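## Task

Get the beads out of the dispenser and into the white cup, then leave that cup standing upright on the dispenser's tray, staying there on its own with no gripper supporting it. Release it and pull the grippers away at the end. A few loose beads on the tray or table are acceptable.

## Robot and tools

ROBOT AND FRAMES. Two arms, left_arm and right_arm, face each other across a table; left_arm's base is on the +y side. The names do not match image sides. World frame: origin at the table centre, +z up, table surface at z = 0.020 m. Each gripper has its own axes: fingers point along its +x and close along its y. The reported gripper position is the spot between the finger pads, roughly 3 to 4 cm behind the tips. Printed hand positions can be a little wrong, worse at long reach. Joint ranges (rad, base to hand): waist -3.054..3.054, shoulder 0..3.142, elbow 0..2.356, wrist pitch -1.571..1.571, wrist yaw -1.571..1.571, wrist roll -3.142..3.142.

THE 14-NUMBER ROW. Every motion command is one list covering both arms: left_arm's dx, dy, dz, rx, ry, rz, opening, then right_arm's same seven. All values lie in [-1, 1]. dx..rz are an offset, not a pose, expressed in that gripper's own axes; 1.0 means 0.6 m of travel or 180 degrees, and rx, ry, rz form a single rotation vector. The offset counts from the gripper pose printed in the most recent result that shows it; before any such result exists in the scene, and for the second or later call within one reply, it counts from where the hand is when the command starts. All zeros therefore means return to that reference, not stay put. opening is absolute: +1 is fully open (0.088 m), empty fingers touch near -0.80, and lower values add nothing. Closing fully takes at least about 0.5 s.

TOOLS.
execute_actions: {"actions": [...], "pictures": bool}. The list holds zero or one item. Empty list: just report the state. An action {"rows": [[14 numbers], ...], "steps": n} with up to 15 rows and n up to 15 (default 15); each step lasts 1/30 s, each row is one step, and the final row repeats to fill n. Every row is measured from the same reference, not from the row before. A wait {"steps": n} with n up to 300 sends nothing new and counts from the previous result, so your reply time is included.
move: {"target": [14 numbers], "speed": m/s}. Same layout and offset rules as a row. Each hand follows a straight path toward its target; both paths finish together, lasting 0.5 to 10 s (cut off at 10 s). speed ranges 0.002 to 0.5, default 0.25, with rotation capped at twice that in rad/s. Openings are applied at the start. Paths ignore obstacles and the other arm, and hands may lag, stray or overshoot the speed, especially with a straightened arm. Faster contact hits harder, and aiming deeper past a contact presses harder.
wait: {"seconds": 0..10}; lets the simulation run with no new command.
zoom_image: {"camera": one of cam_high, cam_low, cam_left_wrist, cam_right_wrist, "region": [x0, y0, x1, y1]} in image pixels, origin top-left, at most 504 by 504.
show_instructions: no arguments; shows the scene's reference pages (here a dispenser manual image).
finished_scene: {"scene": 1 or 2}; ends that scene permanently, grades it, and gives the next task. Answering without any tool call ends everything.

CONTROLLER BEHAVIOUR. Each step, the commanded pose is limited to 70 mm and 16 degrees from the measured pose; inverse kinematics favours position over orientation. After an action ends, an arm only continues to its last limited pose, so long reaches need several commands. Friction can leave a hand short or slightly tilted, and tiny moves may do nothing; check position and orientation after each move and correct. The simulation keeps running while you think, so long replies cost time.

READING RESULTS. The state line gives, per arm, position (m), orientation quaternion wxyz, and linear and angular velocity. grip_measured is the finger opening on the command scale; it may be off by up to about 1 mm per gripper, and reads up to 0.061 too narrow when squeezing something hard. To hold an object, command about 0.07 below grip_measured (less for a lighter grip). Items thinner than about 3 mm get proportionally less force. A move adds a "move:" line: ending (done, off_target, moving, held, fault), active limits (paced = pose clipped, held = some steps blocked; afterwards the arm may jump faster), and each hand's distance from target. "pose unreachable" means the clearance check altered or blocked that arm's command; HELD marks blocked steps. A "Hand target" line shows where each hand is currently being driven. Pictures come from the four 504x504 cameras in the order listed; calibration data (K, distortion, T_world_to_cam) is provided and may be slightly off.

HAZARDS. Never let the arms collide or press on each other. Do not knock anything off the table. Avoid drops, slips, slams and hard pushes. Joint load limits (N m): waist 17.4, shoulder 21.6, elbow 21.5, wrist pitch 5.67, wrist yaw 5.65, wrist roll 5.3, including held weight; exceeding one stops the arm 10 s. Holding loads heats motors: MOTOR HOT appears from 50 C, and at 95 C the arm is frozen (OVER-TEMPERATURE FAULT) and may go limp if it does not cool. Occasional tugs may hit a held part or push loose items. Finish with the cup resting upright on the tray, fingers open and both hands withdrawn.

Each tool is called after ">>>" by a JSON object that holds its "fn" and its "kwargs", one argument or row to a line.

Reference images:

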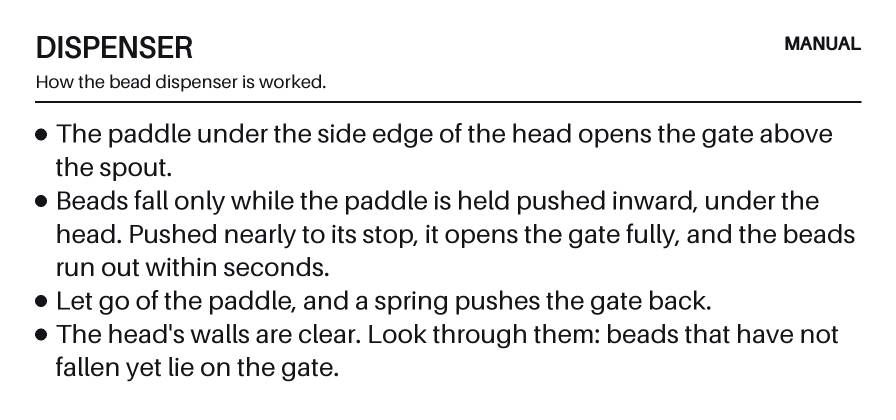

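## Session

>>> {"fn": "execute_actions", "kwargs": {
  "actions": []
}}

Scene clock: 0.00 s of 4050.00 s.
left_arm: end_effector_position=(-0.2941, +0.2376, +0.1195) grip_measured=+0.819 end_effector_quat_wxyz=(-0.307, +0.263, -0.875, +0.267) end_effector_velocity=(+0.002, -0.001, -0.001) end_effector_angular_velocity=(+0.004, -0.003, +0.012) | right_arm: end_effector_position=(+0.2072, -0.4803, +0.2446) grip_measured=+0.819 end_effector_quat_wxyz=(+0.578, -0.545, +0.531, +0.295) end_effector_velocity=(-0.002, -0.001, -0.000) end_effector_angular_velocity=(+0.003, +0.011, +0.006)
Joint positions: left_arm=[-0.977  2.078  0.637  0.997 -0.399 -2.57   0.079] | right_arm=[-1.081  1.767  1.57  -1.186  0.313 -1.018  0.079]
Joint velocities: left_arm=[ 0.002 -0.002 -0.002 -0.007 -0.007 -0.007 -0.   ] | right_arm=[-0.002 -0.002 -0.002 -0.007 -0.007 -0.007 -0.   ]
Motor temperatures (°C, as the motors report them): left_arm=[26 23 27 25 24 24] | right_arm=[26 26 27 25 25 26]
Heat: left arm: hottest elbow 27 °C (+0.0 °C/min); right arm: hottest elbow 27 °C (+0.0 °C/min).
Hand target (left_arm): -0.294, +0.238, +0.120; +0.307, -0.263, +0.875, -0.267
Hand target (right_arm): +0.207, -0.480, +0.245; +0.578, -0.545, +0.531, +0.295

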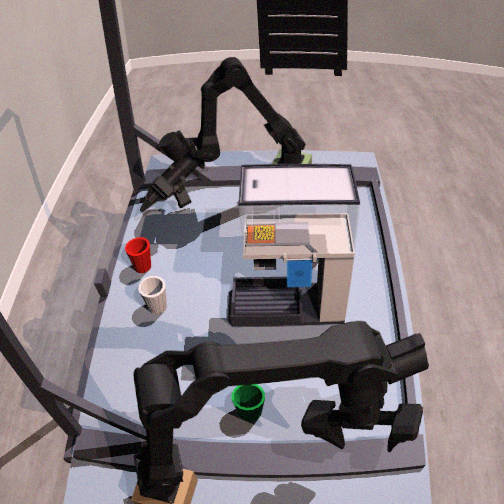

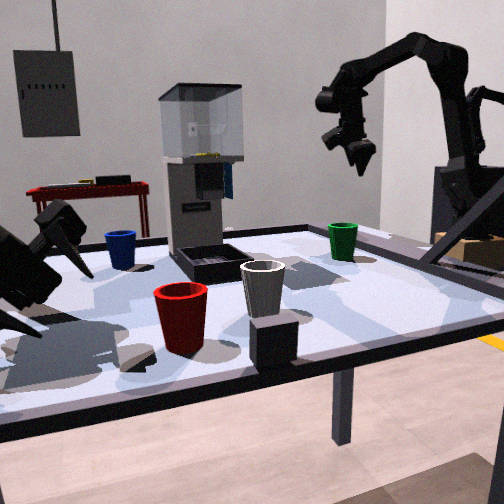

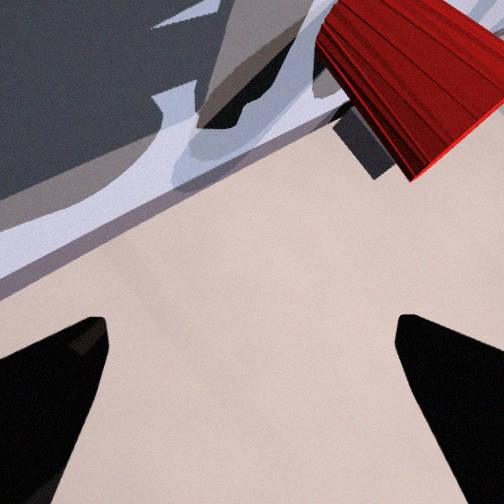

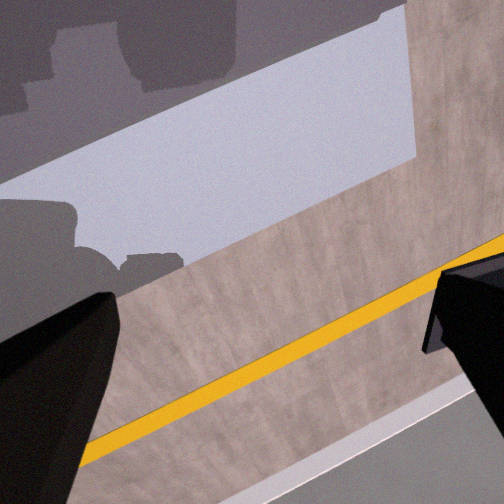

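>>> {"fn": "zoom_image", "kwargs": {
  "camera": "cam_high",
  "region": [110, 150, 390, 340]
}}

>>> {"fn": "zoom_image", "kwargs": {
  "camera": "cam_low",
  "region": [90, 70, 370, 360]
}}

Region (110, 150, 390, 340) of cam_high's 504x504 image, scaled by 1.800, with more detail than that image has; it fills the top 342 rows of this view, and the rest is white.

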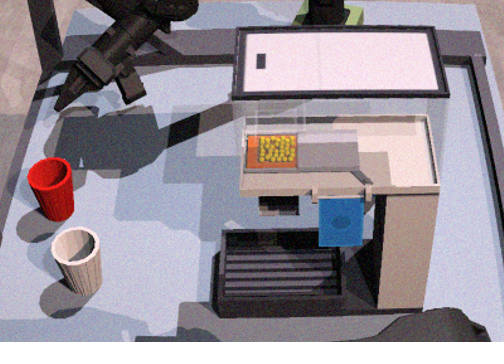

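Region (90, 70, 370, 360) of cam_low's 504x504 image, scaled by 1.738, with more detail than that image has; it fills the left 487 columns of this view, and the rest is white.

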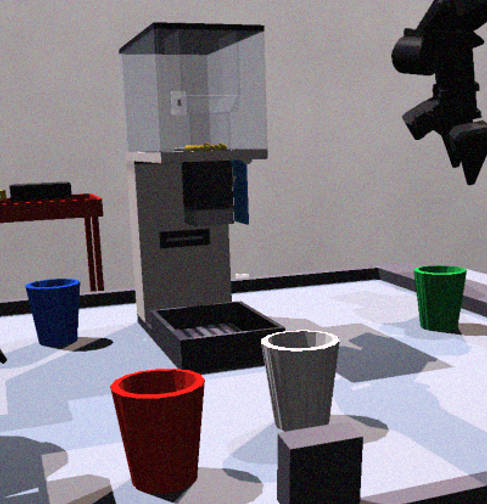

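>>> {"fn": "move", "kwargs": {
  "target": [0,0,0,0,0,0,1,-0.179,0.7175,0.0967,-0.0173,-0.448,0.139,1],
  "speed": 0.3
}}

Scene clock: 21.73 s of 4050.00 s.
left_arm: end_effector_position=(-0.2941, +0.2376, +0.1195) grip_measured=+0.979 end_effector_quat_wxyz=(-0.307, +0.263, -0.875, +0.267) end_effector_velocity=(+0.002, +0.001, -0.002) end_effector_angular_velocity=(-0.009, -0.024, +0.010) | right_arm: end_effector_position=(-0.2023, -0.2983, +0.2102) grip_measured=+0.979 end_effector_quat_wxyz=(+0.695, -0.111, +0.122, +0.699) end_effector_velocity=(-0.000, +0.000, -0.005) end_effector_angular_velocity=(-0.017, +0.005, -0.015)
Joint positions: left_arm=[-0.977  2.078  0.637  0.997 -0.399 -2.57   0.087] | right_arm=[0.612 0.631 0.172 0.1   0.398 0.163 0.087]
Joint velocities: left_arm=[-0.007 -0.002  0.002 -0.022 -0.022  0.007 -0.   ] | right_arm=[ 0.012  0.027 -0.002  0.007  0.022  0.022 -0.   ]
Motor temperatures (°C, as the motors report them): left_arm=[26 27 28 28 24 24] | right_arm=[26 29 28 26 25 26]
Heat: left arm: hottest elbow 28 °C (+2.8 °C/min); right arm: hottest shoulder 29 °C (+5.5 °C/min).
Hand target (left_arm): -0.294, +0.238, +0.120; +0.307, -0.263, +0.875, -0.267
Hand target (right_arm): -0.202, -0.299, +0.205; +0.697, -0.114, +0.125, +0.697
Off the commanded pose (left_arm): 0.000 m, 0 deg.
Off the commanded pose (right_arm): 0.011 m, 2 deg.
After step 90, 15.43 s passed at rest.
move: off_target (right_arm)
camera_calibration (this result's frames):
cam_right_wrist: T_world_to_cam=[[0.9991, -0.0317363, -0.0281437, 0.203808], [-0.0421544, -0.669068, -0.742005, -0.0319597], [0.00471848, 0.742524, -0.669803, 0.437428], [0, 0, 0, 1]] pos_world=[-0.207035, -0.339716, 0.275012]

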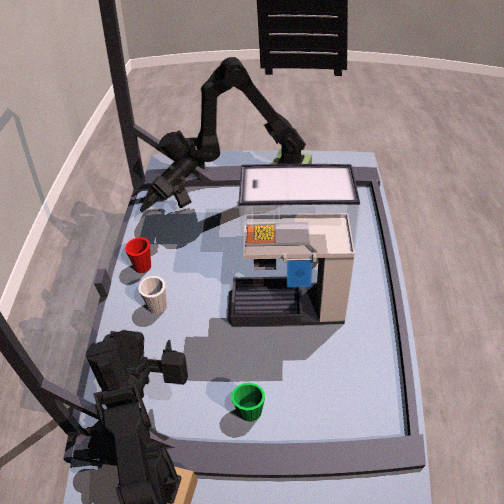

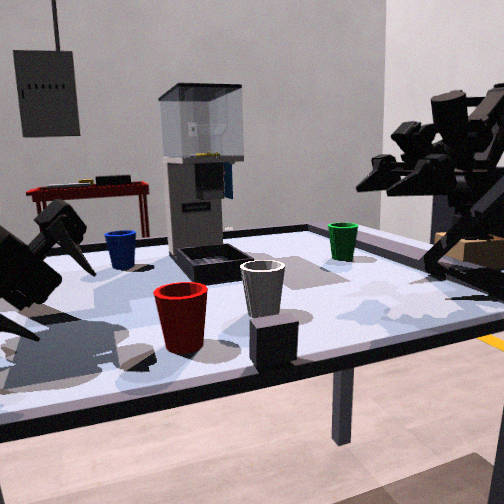

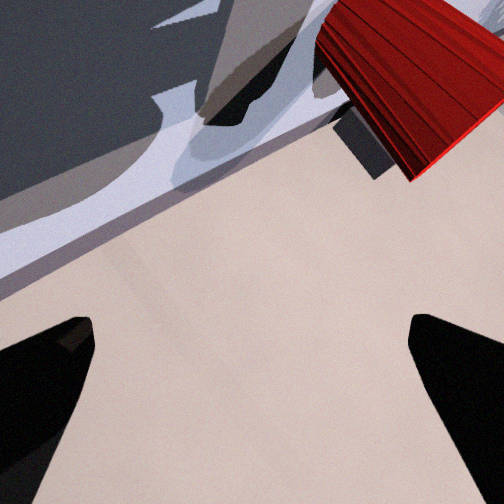

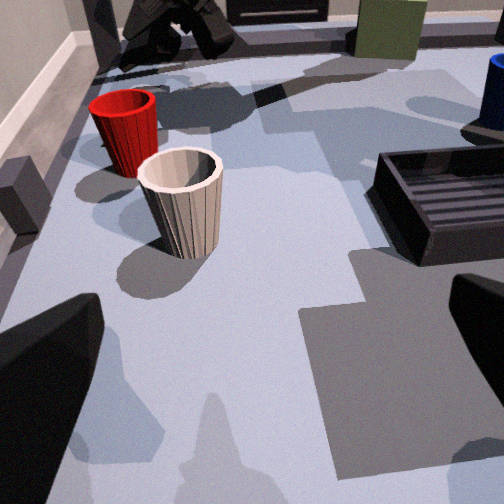

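>>> {"fn": "move", "kwargs": {
  "target": [0,0,0,0,0,0,1,0.265,0.093,-0.104,0,0,0,1],
  "speed": 0.2
}}

Scene clock: 27.57 s of 4050.00 s.
left_arm: end_effector_position=(-0.2941, +0.2376, +0.1195) grip_measured=+0.979 end_effector_quat_wxyz=(-0.307, +0.263, -0.875, +0.267) end_effector_velocity=(+0.003, +0.001, -0.002) end_effector_angular_velocity=(+0.006, -0.008, +0.007) | right_arm: end_effector_position=(-0.2615, -0.1715, +0.0987) grip_measured=+0.979 end_effector_quat_wxyz=(+0.693, -0.111, +0.125, +0.701) end_effector_velocity=(-0.001, +0.002, -0.000) end_effector_angular_velocity=(+0.012, -0.004, -0.002)
Joint positions: left_arm=[-0.977  2.078  0.637  0.997 -0.399 -2.57   0.087] | right_arm=[0.612 2.031 0.443 1.223 0.392 0.167 0.087]
Joint velocities: left_arm=[-0.002 -0.002 -0.007 -0.007 -0.007 -0.007 -0.   ] | right_arm=[ 0.002  0.017  0.007  0.022  0.007 -0.007 -0.   ]
Motor temperatures (°C, as the motors report them): left_arm=[26 28 28 29 24 24] | right_arm=[26 28 29 27 25 26]
Heat: left arm: hottest wrist pitch 29 °C (+4.4 °C/min); right arm: hottest elbow 29 °C (+4.4 °C/min).
Hand target (left_arm): -0.294, +0.238, +0.120; +0.307, -0.263, +0.875, -0.267
Hand target (right_arm): -0.261, -0.169, +0.099; +0.695, -0.111, +0.122, +0.699
Off the commanded pose (left_arm): 0.000 m, 0 deg.
Off the commanded pose (right_arm): 0.004 m, 0 deg.
After step 90, 1.27 s passed at rest.
move: done
camera_calibration (this result's frames):
cam_right_wrist: T_world_to_cam=[[0.999103, -0.0277058, -0.0320307, 0.26486], [-0.0423356, -0.673542, -0.737936, -0.0336139], [-0.00112893, 0.73863, -0.67411, 0.267084], [0, 0, 0, 1]] pos_world=[-0.265744, -0.212578, 0.163723]

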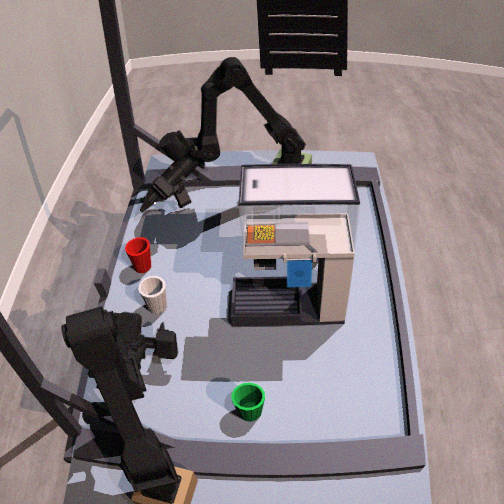

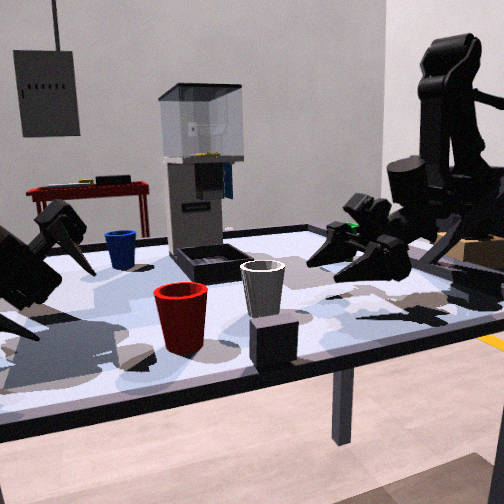

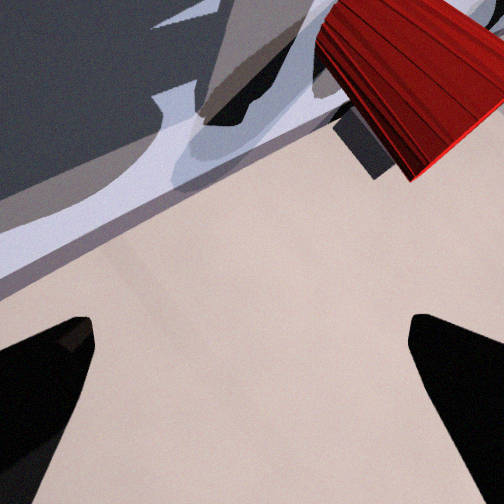

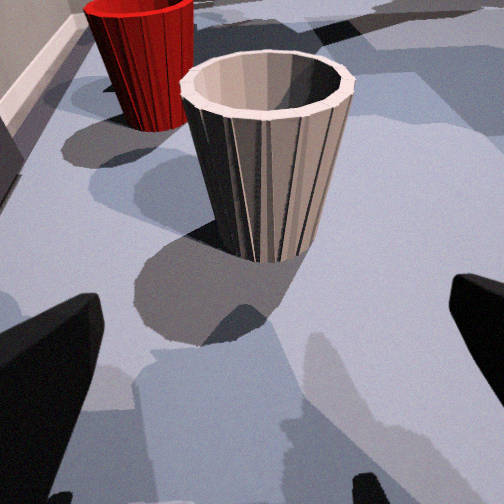

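>>> {"fn": "move", "kwargs": {
  "target": [0,0,0,0,0,0,1,0.204,-0.009,0.033,0,0,0,1],
  "speed": 0.1
}}

Scene clock: 32.30 s of 4050.00 s.
left_arm: end_effector_position=(-0.2941, +0.2376, +0.1195) grip_measured=+0.979 end_effector_quat_wxyz=(-0.307, +0.263, -0.875, +0.267) end_effector_velocity=(-0.004, +0.005, -0.000) end_effector_angular_velocity=(+0.015, +0.005, -0.024) | right_arm: end_effector_position=(-0.2574, -0.0523, +0.0777) grip_measured=+0.979 end_effector_quat_wxyz=(+0.695, -0.110, +0.126, +0.699) end_effector_velocity=(+0.003, +0.001, -0.006) end_effector_angular_velocity=(-0.022, -0.025, +0.007)
Joint positions: left_arm=[-0.977  2.078  0.637  0.997 -0.399 -2.57   0.087] | right_arm=[0.467 2.301 0.929 1.025 0.26  0.117 0.087]
Joint velocities: left_arm=[-0.007 -0.002  0.002 -0.007  0.022 -0.007 -0.   ] | right_arm=[-0.007  0.007  0.007 -0.022 -0.007 -0.022 -0.   ]
Motor temperatures (°C, as the motors report them): left_arm=[26 29 28 30 24 24] | right_arm=[26 28 29 27 25 26]
Heat: left arm: hottest wrist pitch 30 °C (+5.6 °C/min); right arm: hottest elbow 29 °C (+3.7 °C/min).
Hand target (left_arm): -0.294, +0.238, +0.120; +0.307, -0.263, +0.875, -0.267
Hand target (right_arm): -0.257, -0.050, +0.076; +0.694, -0.112, +0.125, +0.701
Off the commanded pose (left_arm): 0.000 m, 0 deg.
Off the commanded pose (right_arm): 0.003 m, 0 deg.
move: done
camera_calibration (this result's frames):
cam_right_wrist: T_world_to_cam=[[0.998913, -0.0322825, -0.0336242, 0.263293], [-0.0465967, -0.672672, -0.738472, 0.0303769], [0.00122172, 0.739237, -0.673445, 0.165481], [0, 0, 0, 1]] pos_world=[-0.261794, -0.0933961, 0.142728]

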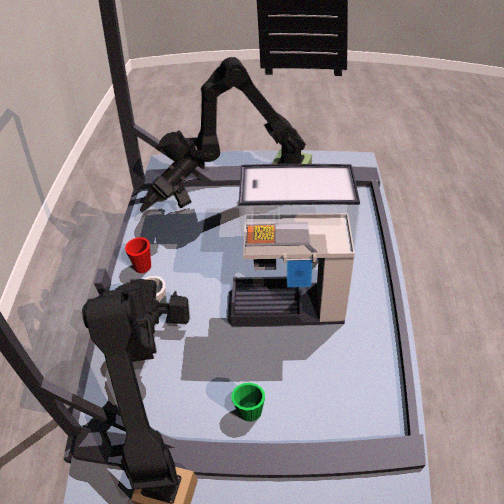

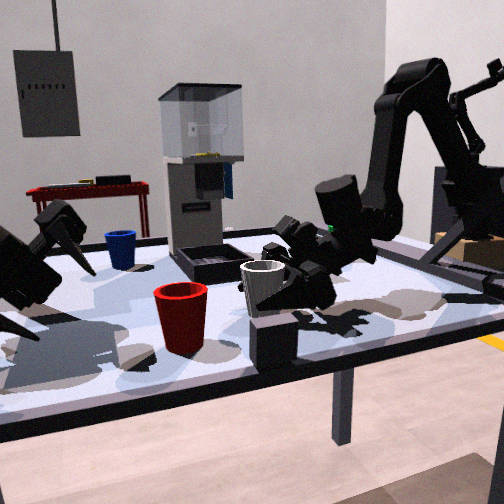

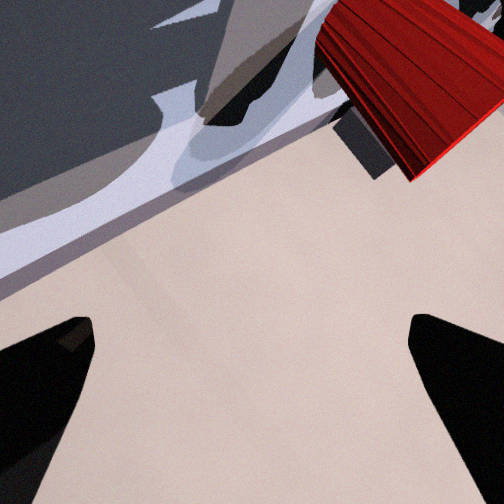

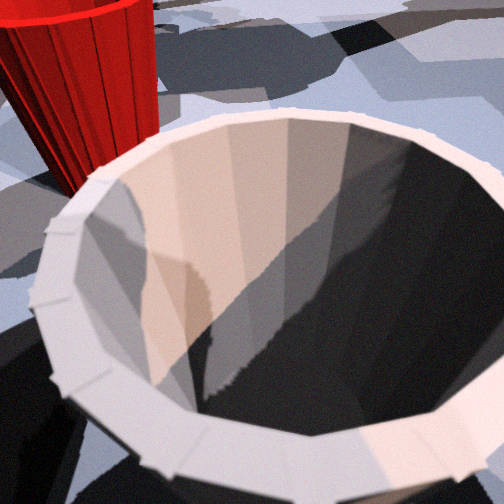

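>>> {"fn": "move", "kwargs": {
  "target": [0,0,0,0,0,0,1,-0.007,0,0.019,0,0,0,1],
  "speed": 0.05
}}

>>> {"fn": "execute_actions", "kwargs": {
  "actions": [
    {"rows":[[0,0,0,0,0,0,1,0,0,0,0,0,0,0.3]],"steps":15}
  ]
}}

Scene clock: 35.93 s of 4050.00 s.
left_arm: end_effector_position=(-0.2941, +0.2376, +0.1195) grip_measured=+0.979 end_effector_quat_wxyz=(-0.307, +0.263, -0.875, +0.267) end_effector_velocity=(+0.003, +0.001, -0.002) end_effector_angular_velocity=(+0.006, -0.008, +0.007) | right_arm: end_effector_position=(-0.2577, -0.0516, +0.0850) grip_measured=+0.979 end_effector_quat_wxyz=(+0.695, -0.113, +0.127, +0.699) end_effector_velocity=(+0.004, -0.003, -0.006) end_effector_angular_velocity=(-0.026, -0.012, +0.002)
Joint positions: left_arm=[-0.977  2.078  0.637  0.997 -0.399 -2.57   0.087] | right_arm=[0.467 2.272 0.93  0.988 0.26  0.117 0.087]
Joint velocities: left_arm=[-0.002 -0.002 -0.007 -0.007 -0.007 -0.007 -0.   ] | right_arm=[-0.007 -0.002 -0.007 -0.022 -0.007 -0.007 -0.   ]
Motor temperatures (°C, as the motors report them): left_arm=[26 29 28 30 24 24] | right_arm=[26 29 29 28 25 26]
Heat: left arm: hottest wrist pitch 30 °C (+5.0 °C/min); right arm: hottest shoulder 29 °C (+3.3 °C/min).
Hand target (left_arm): -0.294, +0.238, +0.120; +0.307, -0.263, +0.875, -0.267
Hand target (right_arm): -0.257, -0.052, +0.090; +0.695, -0.110, +0.126, +0.699
Off the commanded pose (left_arm): 0.000 m, 0 deg.
Off the commanded pose (right_arm): 0.005 m, 0 deg.
move: done
camera_calibration (this result's frames):
cam_right_wrist: T_world_to_cam=[[0.998977, -0.0321175, -0.0318406, 0.263689], [-0.0451798, -0.677028, -0.734569, 0.036003], [0.00203553, 0.735256, -0.677787, 0.170259], [0, 0, 0, 1]] pos_world=[-0.262139, -0.0923397, 0.150242]

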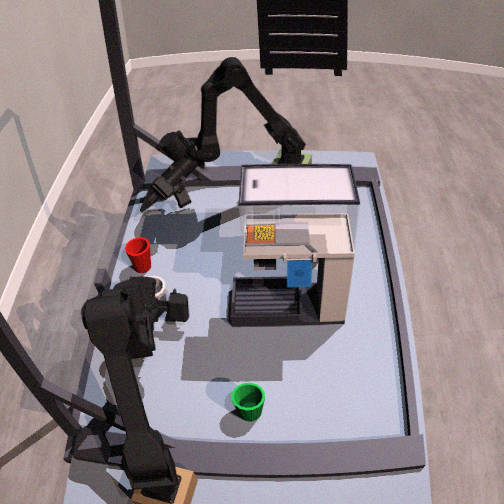

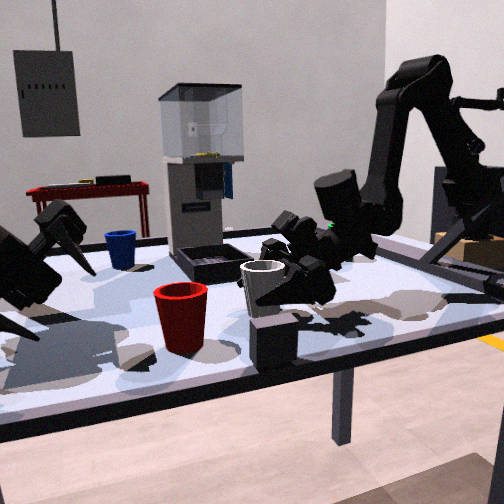

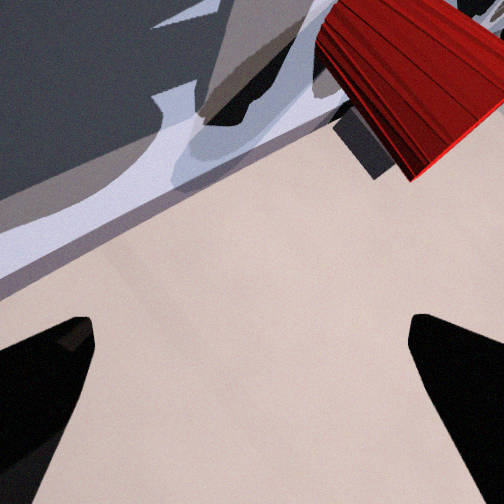

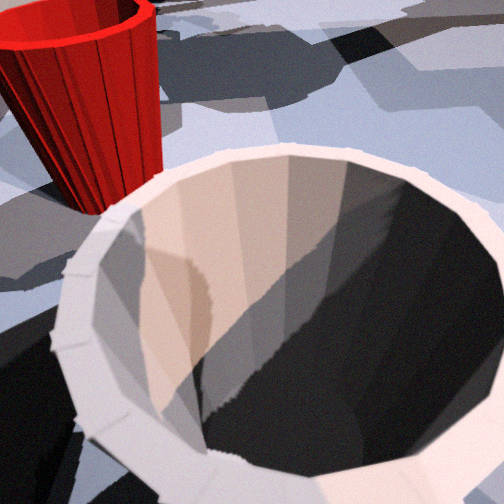

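Scene clock: 36.43 s of 4050.00 s.
left_arm: end_effector_position=(-0.2941, +0.2376, +0.1195) grip_measured=+0.979 end_effector_quat_wxyz=(-0.307, +0.263, -0.875, +0.267) end_effector_velocity=(+0.001, +0.003, -0.002) end_effector_angular_velocity=(+0.007, -0.013, +0.002) | right_arm: end_effector_position=(-0.2581, -0.0517, +0.0849) grip_measured=+0.324 end_effector_quat_wxyz=(+0.694, -0.113, +0.127, +0.699) end_effector_velocity=(+0.000, -0.000, -0.003) end_effector_angular_velocity=(-0.017, -0.009, +0.007)
Joint positions: left_arm=[-0.977  2.078  0.637  0.997 -0.399 -2.57   0.087] | right_arm=[0.468 2.272 0.93  0.987 0.26  0.117 0.055]
Joint velocities: left_arm=[-0.007 -0.007 -0.002 -0.022 -0.007 -0.007 -0.   ] | right_arm=[-0.002 -0.002  0.002 -0.022 -0.007 -0.007 -0.004]
Motor temperatures (°C, as the motors report them): left_arm=[26 29 28 30 24 24] | right_arm=[26 29 29 28 25 26]
Heat: left arm: hottest wrist pitch 30 °C (+4.9 °C/min); right arm: hottest shoulder 29 °C (+3.3 °C/min).
Hand target (left_arm): -0.294, +0.238, +0.120; +0.307, -0.263, +0.875, -0.267
Hand target (right_arm): -0.258, -0.052, +0.085; +0.695, -0.113, +0.127, +0.699
Off the commanded pose (left_arm): 0.000 m, 0 deg.
Off the commanded pose (right_arm): 0.000 m, 0 deg.
Steps of this call (steps 1 to 15: all 15 steps of this action). Readings (end_effector_position):
1: left_arm (-0.2941, +0.2376, +0.1195) | right_arm (-0.2577, -0.0517, +0.0849)
2: left_arm (-0.2941, +0.2376, +0.1195) | right_arm (-0.2577, -0.0517, +0.0849)
4: left_arm (-0.2941, +0.2376, +0.1195) | right_arm (-0.2577, -0.0517, +0.0849)
8: left_arm (-0.2941, +0.2376, +0.1195) | right_arm (-0.2577, -0.0517, +0.0849)
15: the state above
camera_calibration (this result's frames):
cam_right_wrist: T_world_to_cam=[[0.999004, -0.031367, -0.0317214, 0.264088], [-0.0445841, -0.677331, -0.734326, 0.035975], [0.00154769, 0.735009, -0.678055, 0.170171], [0, 0, 0, 1]] pos_world=[-0.262484, -0.0924267, 0.15018]

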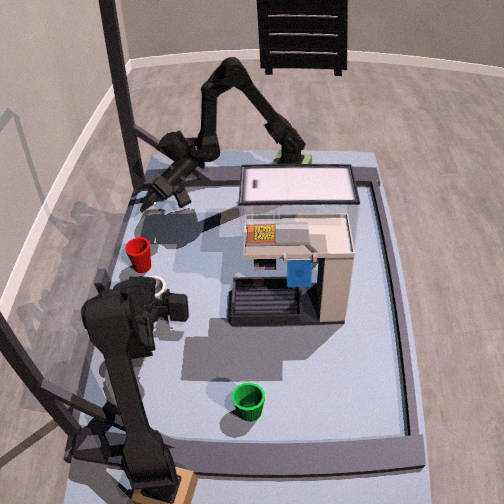

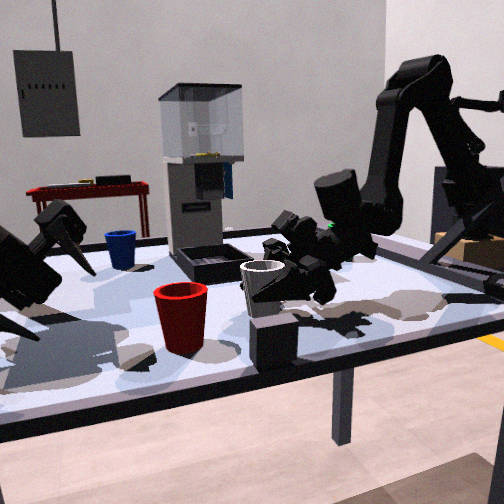

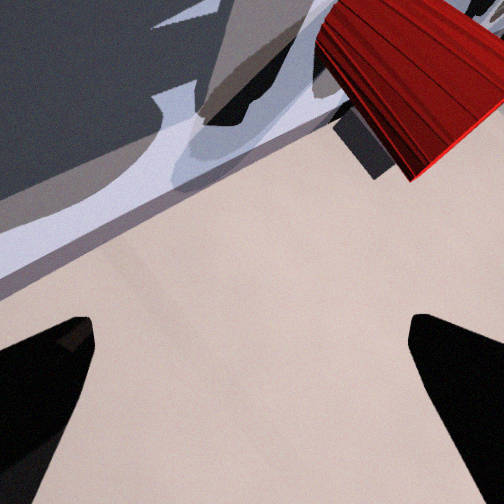

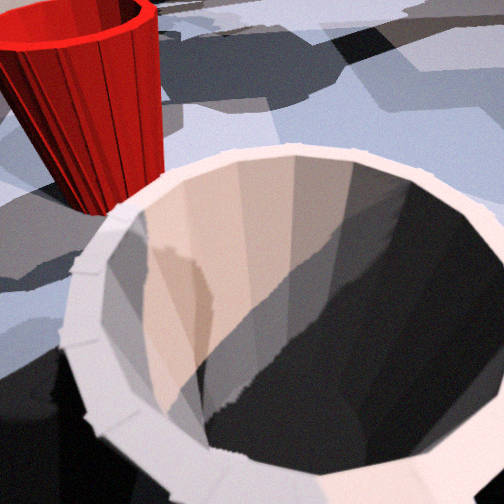

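>>> {"fn": "execute_actions", "kwargs": {
  "actions": [
    {"rows":[[0,0,0,0,0,0,1,0,0,0,0,0,0,0.15]],"steps":12}
  ],
  "pictures": false
}}

Scene clock: 37.97 s of 4050.00 s.
left_arm: end_effector_position=(-0.2941, +0.2376, +0.1195) grip_measured=+0.979 end_effector_quat_wxyz=(-0.307, +0.263, -0.875, +0.267) end_effector_velocity=(+0.001, -0.002, +0.003) end_effector_angular_velocity=(-0.005, +0.004, +0.020) | right_arm: end_effector_position=(-0.2581, -0.0517, +0.0849) grip_measured=+0.314 end_effector_quat_wxyz=(+0.694, -0.113, +0.127, +0.699) end_effector_velocity=(-0.002, -0.000, +0.002) end_effector_angular_velocity=(+0.006, -0.002, +0.012)
Joint positions: left_arm=[-0.977  2.078  0.637  0.997 -0.399 -2.57   0.087] | right_arm=[0.468 2.272 0.93  0.987 0.26  0.117 0.054]
Joint velocities: left_arm=[-0.002 -0.007  0.002 -0.007 -0.022 -0.007 -0.   ] | right_arm=[ 0.002 -0.002 -0.002  0.007 -0.007 -0.007 -0.   ]
Motor temperatures (°C, as the motors report them): left_arm=[26 29 28 30 24 24] | right_arm=[26 29 29 28 25 26]
Heat: left arm: hottest wrist pitch 30 °C (+4.7 °C/min); right arm: hottest shoulder 29 °C (+3.2 °C/min).
Hand target (left_arm): -0.294, +0.238, +0.120; +0.307, -0.263, +0.875, -0.267
Hand target (right_arm): -0.258, -0.052, +0.085; +0.694, -0.113, +0.127, +0.699
Off the commanded pose (left_arm): 0.000 m, 0 deg.
Off the commanded pose (right_arm): 0.000 m, 0 deg.
Steps of this call (steps 1 to 34: nothing new was sent; steps 35 to 46: all 12 steps of this action). Readings (end_effector_position):
35: left_arm (-0.2941, +0.2376, +0.1195) | right_arm (-0.2581, -0.0517, +0.0849)
36: left_arm (-0.2941, +0.2376, +0.1195) | right_arm (-0.2581, -0.0517, +0.0849)
38: left_arm (-0.2941, +0.2376, +0.1195) | right_arm (-0.2581, -0.0517, +0.0849)
42: left_arm (-0.2941, +0.2376, +0.1195) | right_arm (-0.2581, -0.0517, +0.0849)
46: the state above

>>> {"fn": "move", "kwargs": {
  "target": [0,0,0,0,0,0,1,-0.041,0,0.118,0,0,0,0.23],
  "speed": 0.1
}}

Scene clock: 41.20 s of 4050.00 s.
left_arm: end_effector_position=(-0.2941, +0.2376, +0.1195) grip_measured=+0.979 end_effector_quat_wxyz=(-0.307, +0.263, -0.875, +0.267) end_effector_velocity=(+0.003, -0.001, -0.001) end_effector_angular_velocity=(-0.002, -0.005, +0.020) | right_arm: end_effector_position=(-0.2557, -0.0562, +0.1428) grip_measured=+0.314 end_effector_quat_wxyz=(+0.693, -0.130, +0.137, +0.695) end_effector_velocity=(+0.001, -0.002, -0.005) end_effector_angular_velocity=(-0.031, -0.013, +0.007)
Joint positions: left_arm=[-0.977  2.078  0.637  0.997 -0.399 -2.57   0.087] | right_arm=[0.466 2.042 0.932 0.716 0.26  0.117 0.054]
Joint velocities: left_arm=[-0.002 -0.002 -0.002 -0.007 -0.022 -0.007  0.   ] | right_arm=[-0.002 -0.002  0.002 -0.037 -0.007 -0.007 -0.   ]
Motor temperatures (°C, as the motors report them): left_arm=[26 30 28 30 24 24] | right_arm=[26 30 29 28 25 26]
Heat: left arm: hottest shoulder 30 °C (+4.4 °C/min); right arm: hottest shoulder 30 °C (+4.4 °C/min).
Hand target (left_arm): -0.294, +0.238, +0.120; +0.307, -0.263, +0.875, -0.267
Hand target (right_arm): -0.256, -0.051, +0.160; +0.694, -0.113, +0.127, +0.699
Off the commanded pose (left_arm): 0.000 m, 0 deg.
Off the commanded pose (right_arm): 0.018 m, 2 deg.
move: off_target (right_arm)
camera_calibration (this result's frames):
cam_right_wrist: T_world_to_cam=[[0.999225, -0.0342368, -0.01942, 0.261609], [-0.0379113, -0.704457, -0.708733, 0.0720623], [0.0105842, 0.70892, -0.705209, 0.21742], [0, 0, 0, 1]] pos_world=[-0.260976, -0.0944116, 0.20948]

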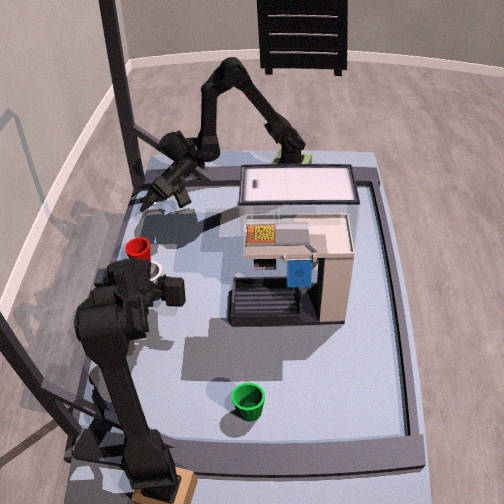

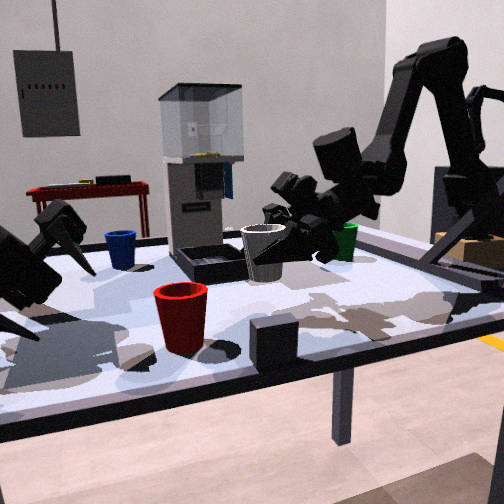

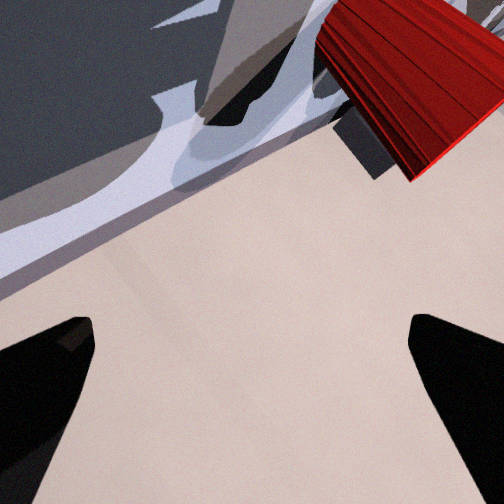

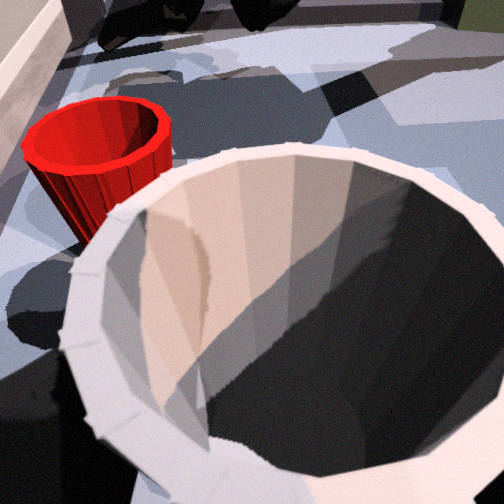

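>>> {"fn": "move", "kwargs": {
  "target": [0,0,0,0,0,0,1,0.028,-0.227,0.05,0,-0.015,0,0.23],
  "speed": 0.12
}}

Scene clock: 49.50 s of 4050.00 s.
left_arm: end_effector_position=(-0.2941, +0.2376, +0.1195) grip_measured=+0.979 end_effector_quat_wxyz=(-0.307, +0.263, -0.875, +0.267) end_effector_velocity=(+0.002, -0.001, -0.001) end_effector_angular_velocity=(+0.004, -0.003, +0.012) | right_arm: end_effector_position=(-0.1202, -0.0344, +0.1545) grip_measured=+0.314 end_effector_quat_wxyz=(+0.697, -0.121, +0.129, +0.695) end_effector_velocity=(-0.005, -0.001, -0.002) end_effector_angular_velocity=(-0.016, +0.002, +0.026)
Joint positions: left_arm=[-0.977  2.078  0.637  0.997 -0.399 -2.57   0.087] | right_arm=[ 0.095  2.04   0.966  0.717 -0.079 -0.019  0.054]
Joint velocities: left_arm=[ 0.002 -0.002 -0.002 -0.007 -0.007 -0.007 -0.   ] | right_arm=[ 0.002 -0.002  0.002 -0.022 -0.022 -0.007 -0.   ]
Motor temperatures (°C, as the motors report them): left_arm=[26 30 28 31 24 24] | right_arm=[26 32 30 29 25 26]
Heat: left arm: hottest wrist pitch 31 °C (+4.8 °C/min); right arm: hottest shoulder 32 °C (+6.1 °C/min).
Hand target (left_arm): -0.294, +0.238, +0.120; +0.307, -0.263, +0.875, -0.267
Hand target (right_arm): -0.119, -0.029, +0.163; +0.697, -0.115, +0.119, +0.698
Off the commanded pose (left_arm): 0.000 m, 0 deg.
Off the commanded pose (right_arm): 0.010 m, 1 deg.
After step 90, 3.73 s passed at rest.
move: off_target (right_arm)
camera_calibration (this result's frames):
cam_right_wrist: T_world_to_cam=[[0.998971, -0.0405257, -0.0203604, 0.127052], [-0.0426611, -0.687306, -0.725114, 0.103492], [0.0153919, 0.725236, -0.688328, 0.207326], [0, 0, 0, 1]] pos_world=[-0.125697, -0.0740803, 0.220339]

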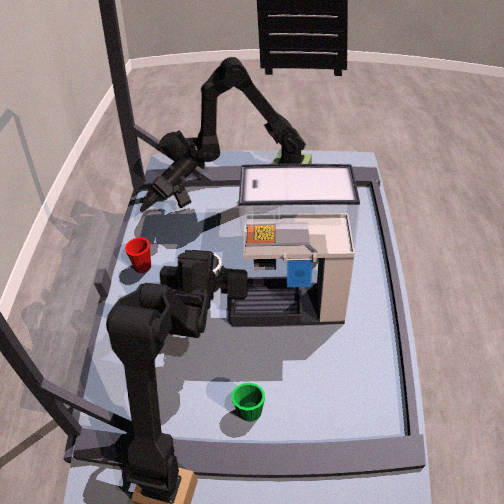

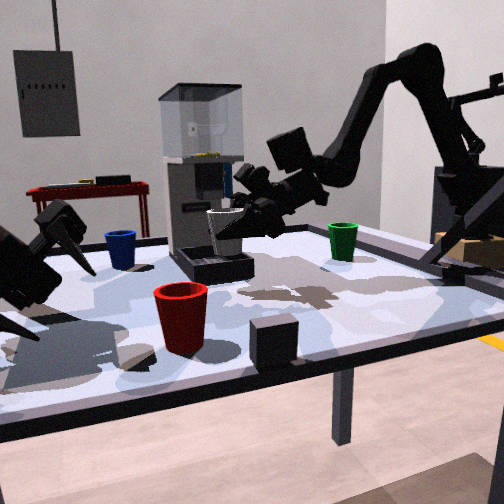

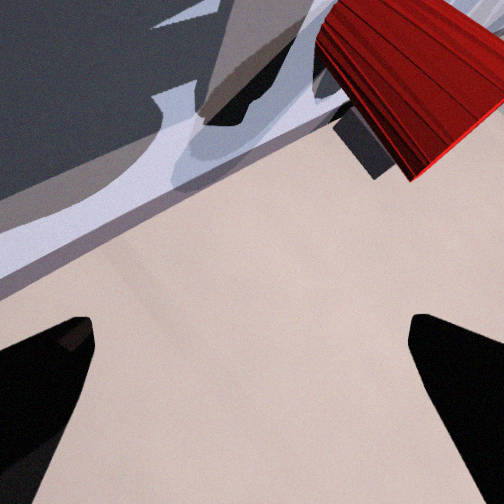

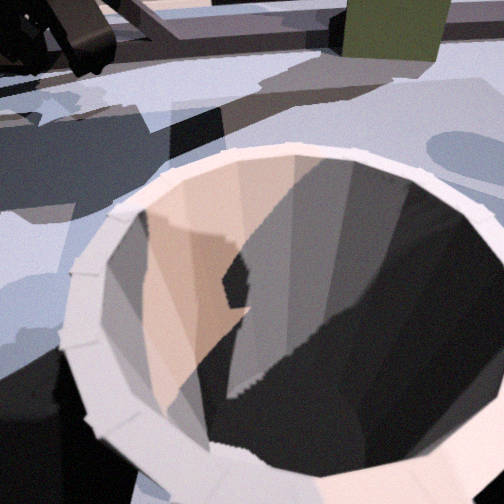

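>>> {"fn": "zoom_image", "kwargs": {
  "camera": "cam_low",
  "region": [130, 110, 350, 310]
}}

>>> {"fn": "zoom_image", "kwargs": {
  "camera": "cam_high",
  "region": [140, 200, 380, 360]
}}

Region (130, 110, 350, 310) of cam_low's 504x504 image, scaled by 2.291, with more detail than that image has; it fills the top 458 rows of this view, and the rest is white.

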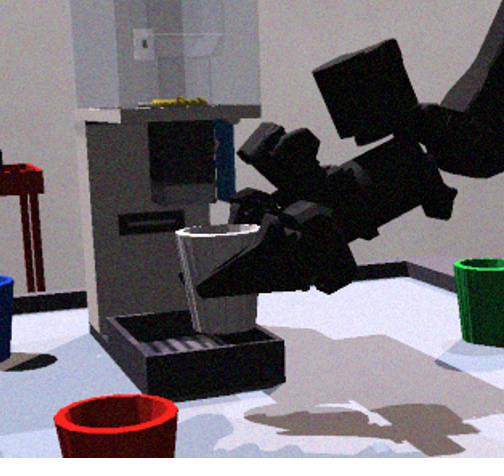

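Region (140, 200, 380, 360) of cam_high's 504x504 image, scaled by 2.100, with more detail than that image has.

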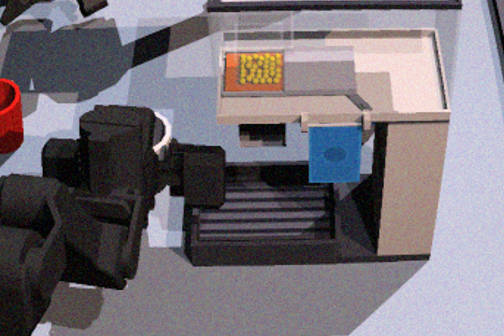

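>>> {"fn": "move", "kwargs": {
  "target": [0,0,0,0,0,0,1,0,-0.15,0.01,0,0,0,0.23],
  "speed": 0.07
}}

>>> {"fn": "zoom_image", "kwargs": {
  "camera": "cam_low",
  "region": [130, 110, 350, 310]
}}

>>> {"fn": "zoom_image", "kwargs": {
  "camera": "cam_high",
  "region": [140, 200, 380, 360]
}}

Scene clock: 56.10 s of 4050.00 s.
left_arm: end_effector_position=(-0.2941, +0.2376, +0.1195) grip_measured=+0.979 end_effector_quat_wxyz=(-0.307, +0.263, -0.875, +0.267) end_effector_velocity=(+0.001, +0.000, -0.001) end_effector_angular_velocity=(+0.020, +0.008, +0.005) | right_arm: end_effector_position=(-0.0352, -0.0377, +0.1525) grip_measured=+0.314 end_effector_quat_wxyz=(+0.695, -0.127, +0.138, +0.694) end_effector_velocity=(-0.002, -0.001, +0.001) end_effector_angular_velocity=(-0.009, +0.019, +0.015)
Joint positions: left_arm=[-0.977  2.078  0.637  0.997 -0.399 -2.57   0.087] | right_arm=[-0.127  2.074  1.042  0.639 -0.288 -0.101  0.054]
Joint velocities: left_arm=[ 0.002 -0.002 -0.002 -0.007  0.007 -0.022 -0.   ] | right_arm=[-0.002 -0.007  0.002 -0.022 -0.022  0.007 -0.   ]
Motor temperatures (°C, as the motors report them): left_arm=[26 31 28 31 24 24] | right_arm=[26 33 30 30 25 26]
Heat: left arm: hottest shoulder 31 °C (+4.3 °C/min); right arm: hottest shoulder 33 °C (+6.4 °C/min).
Hand target (left_arm): -0.294, +0.238, +0.120; +0.307, -0.263, +0.875, -0.267
Hand target (right_arm): -0.030, -0.033, +0.159; +0.697, -0.123, +0.128, +0.694
Off the commanded pose (left_arm): 0.000 m, 0 deg.
Off the commanded pose (right_arm): 0.010 m, 1 deg.
After step 90, 1.97 s passed at rest.
move: off_target (right_arm)
camera_calibration (this result's frames):
cam_right_wrist: T_world_to_cam=[[0.998925, -0.039237, -0.024676, 0.0426695], [-0.0451315, -0.702016, -0.71073, 0.100534], [0.010564, 0.711079, -0.703032, 0.208518], [0, 0, 0, 1]] pos_world=[-0.0402892, -0.0760228, 0.2191]

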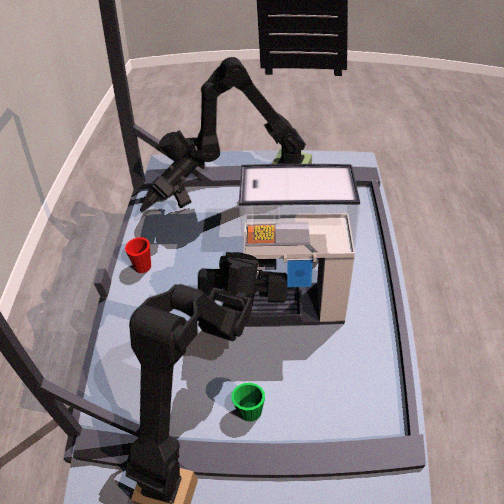

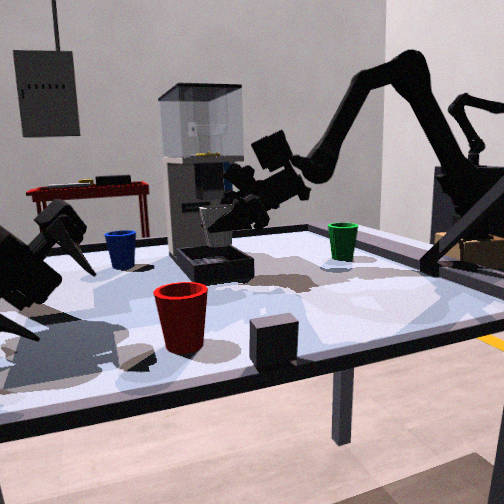

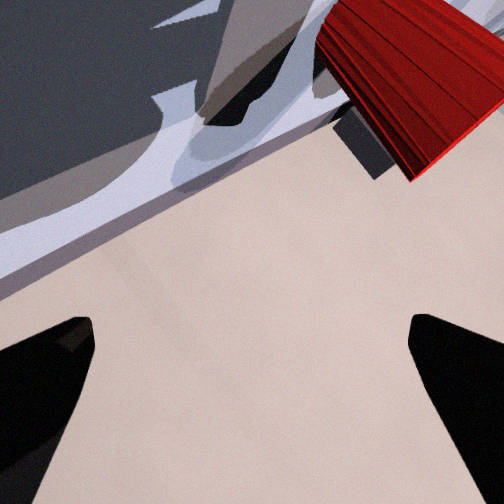

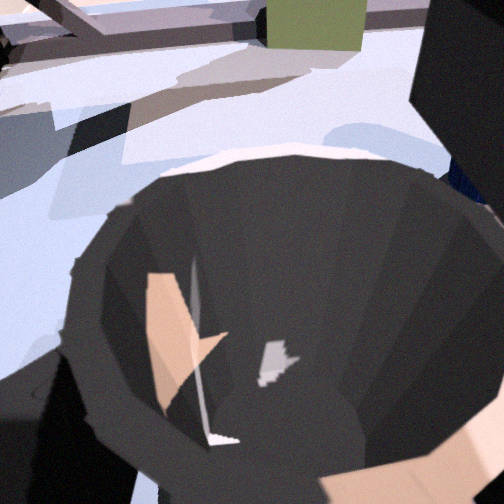

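Region (130, 110, 350, 310) of cam_low's 504x504 image, scaled by 2.291, with more detail than that image has; it fills the top 458 rows of this view, and the rest is white.

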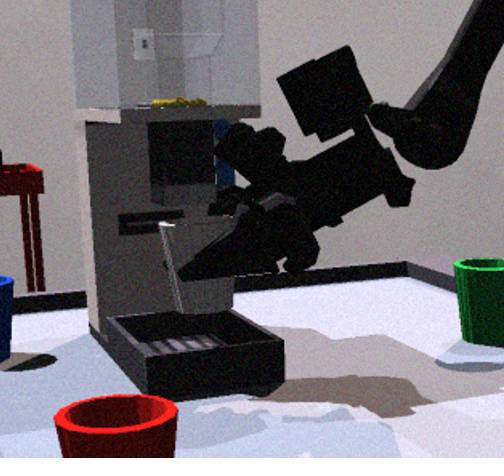

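Region (140, 200, 380, 360) of cam_high's 504x504 image, scaled by 2.100, with more detail than that image has.

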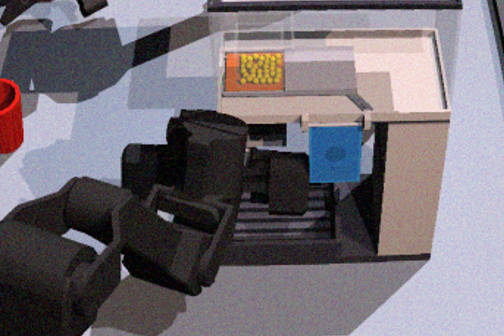

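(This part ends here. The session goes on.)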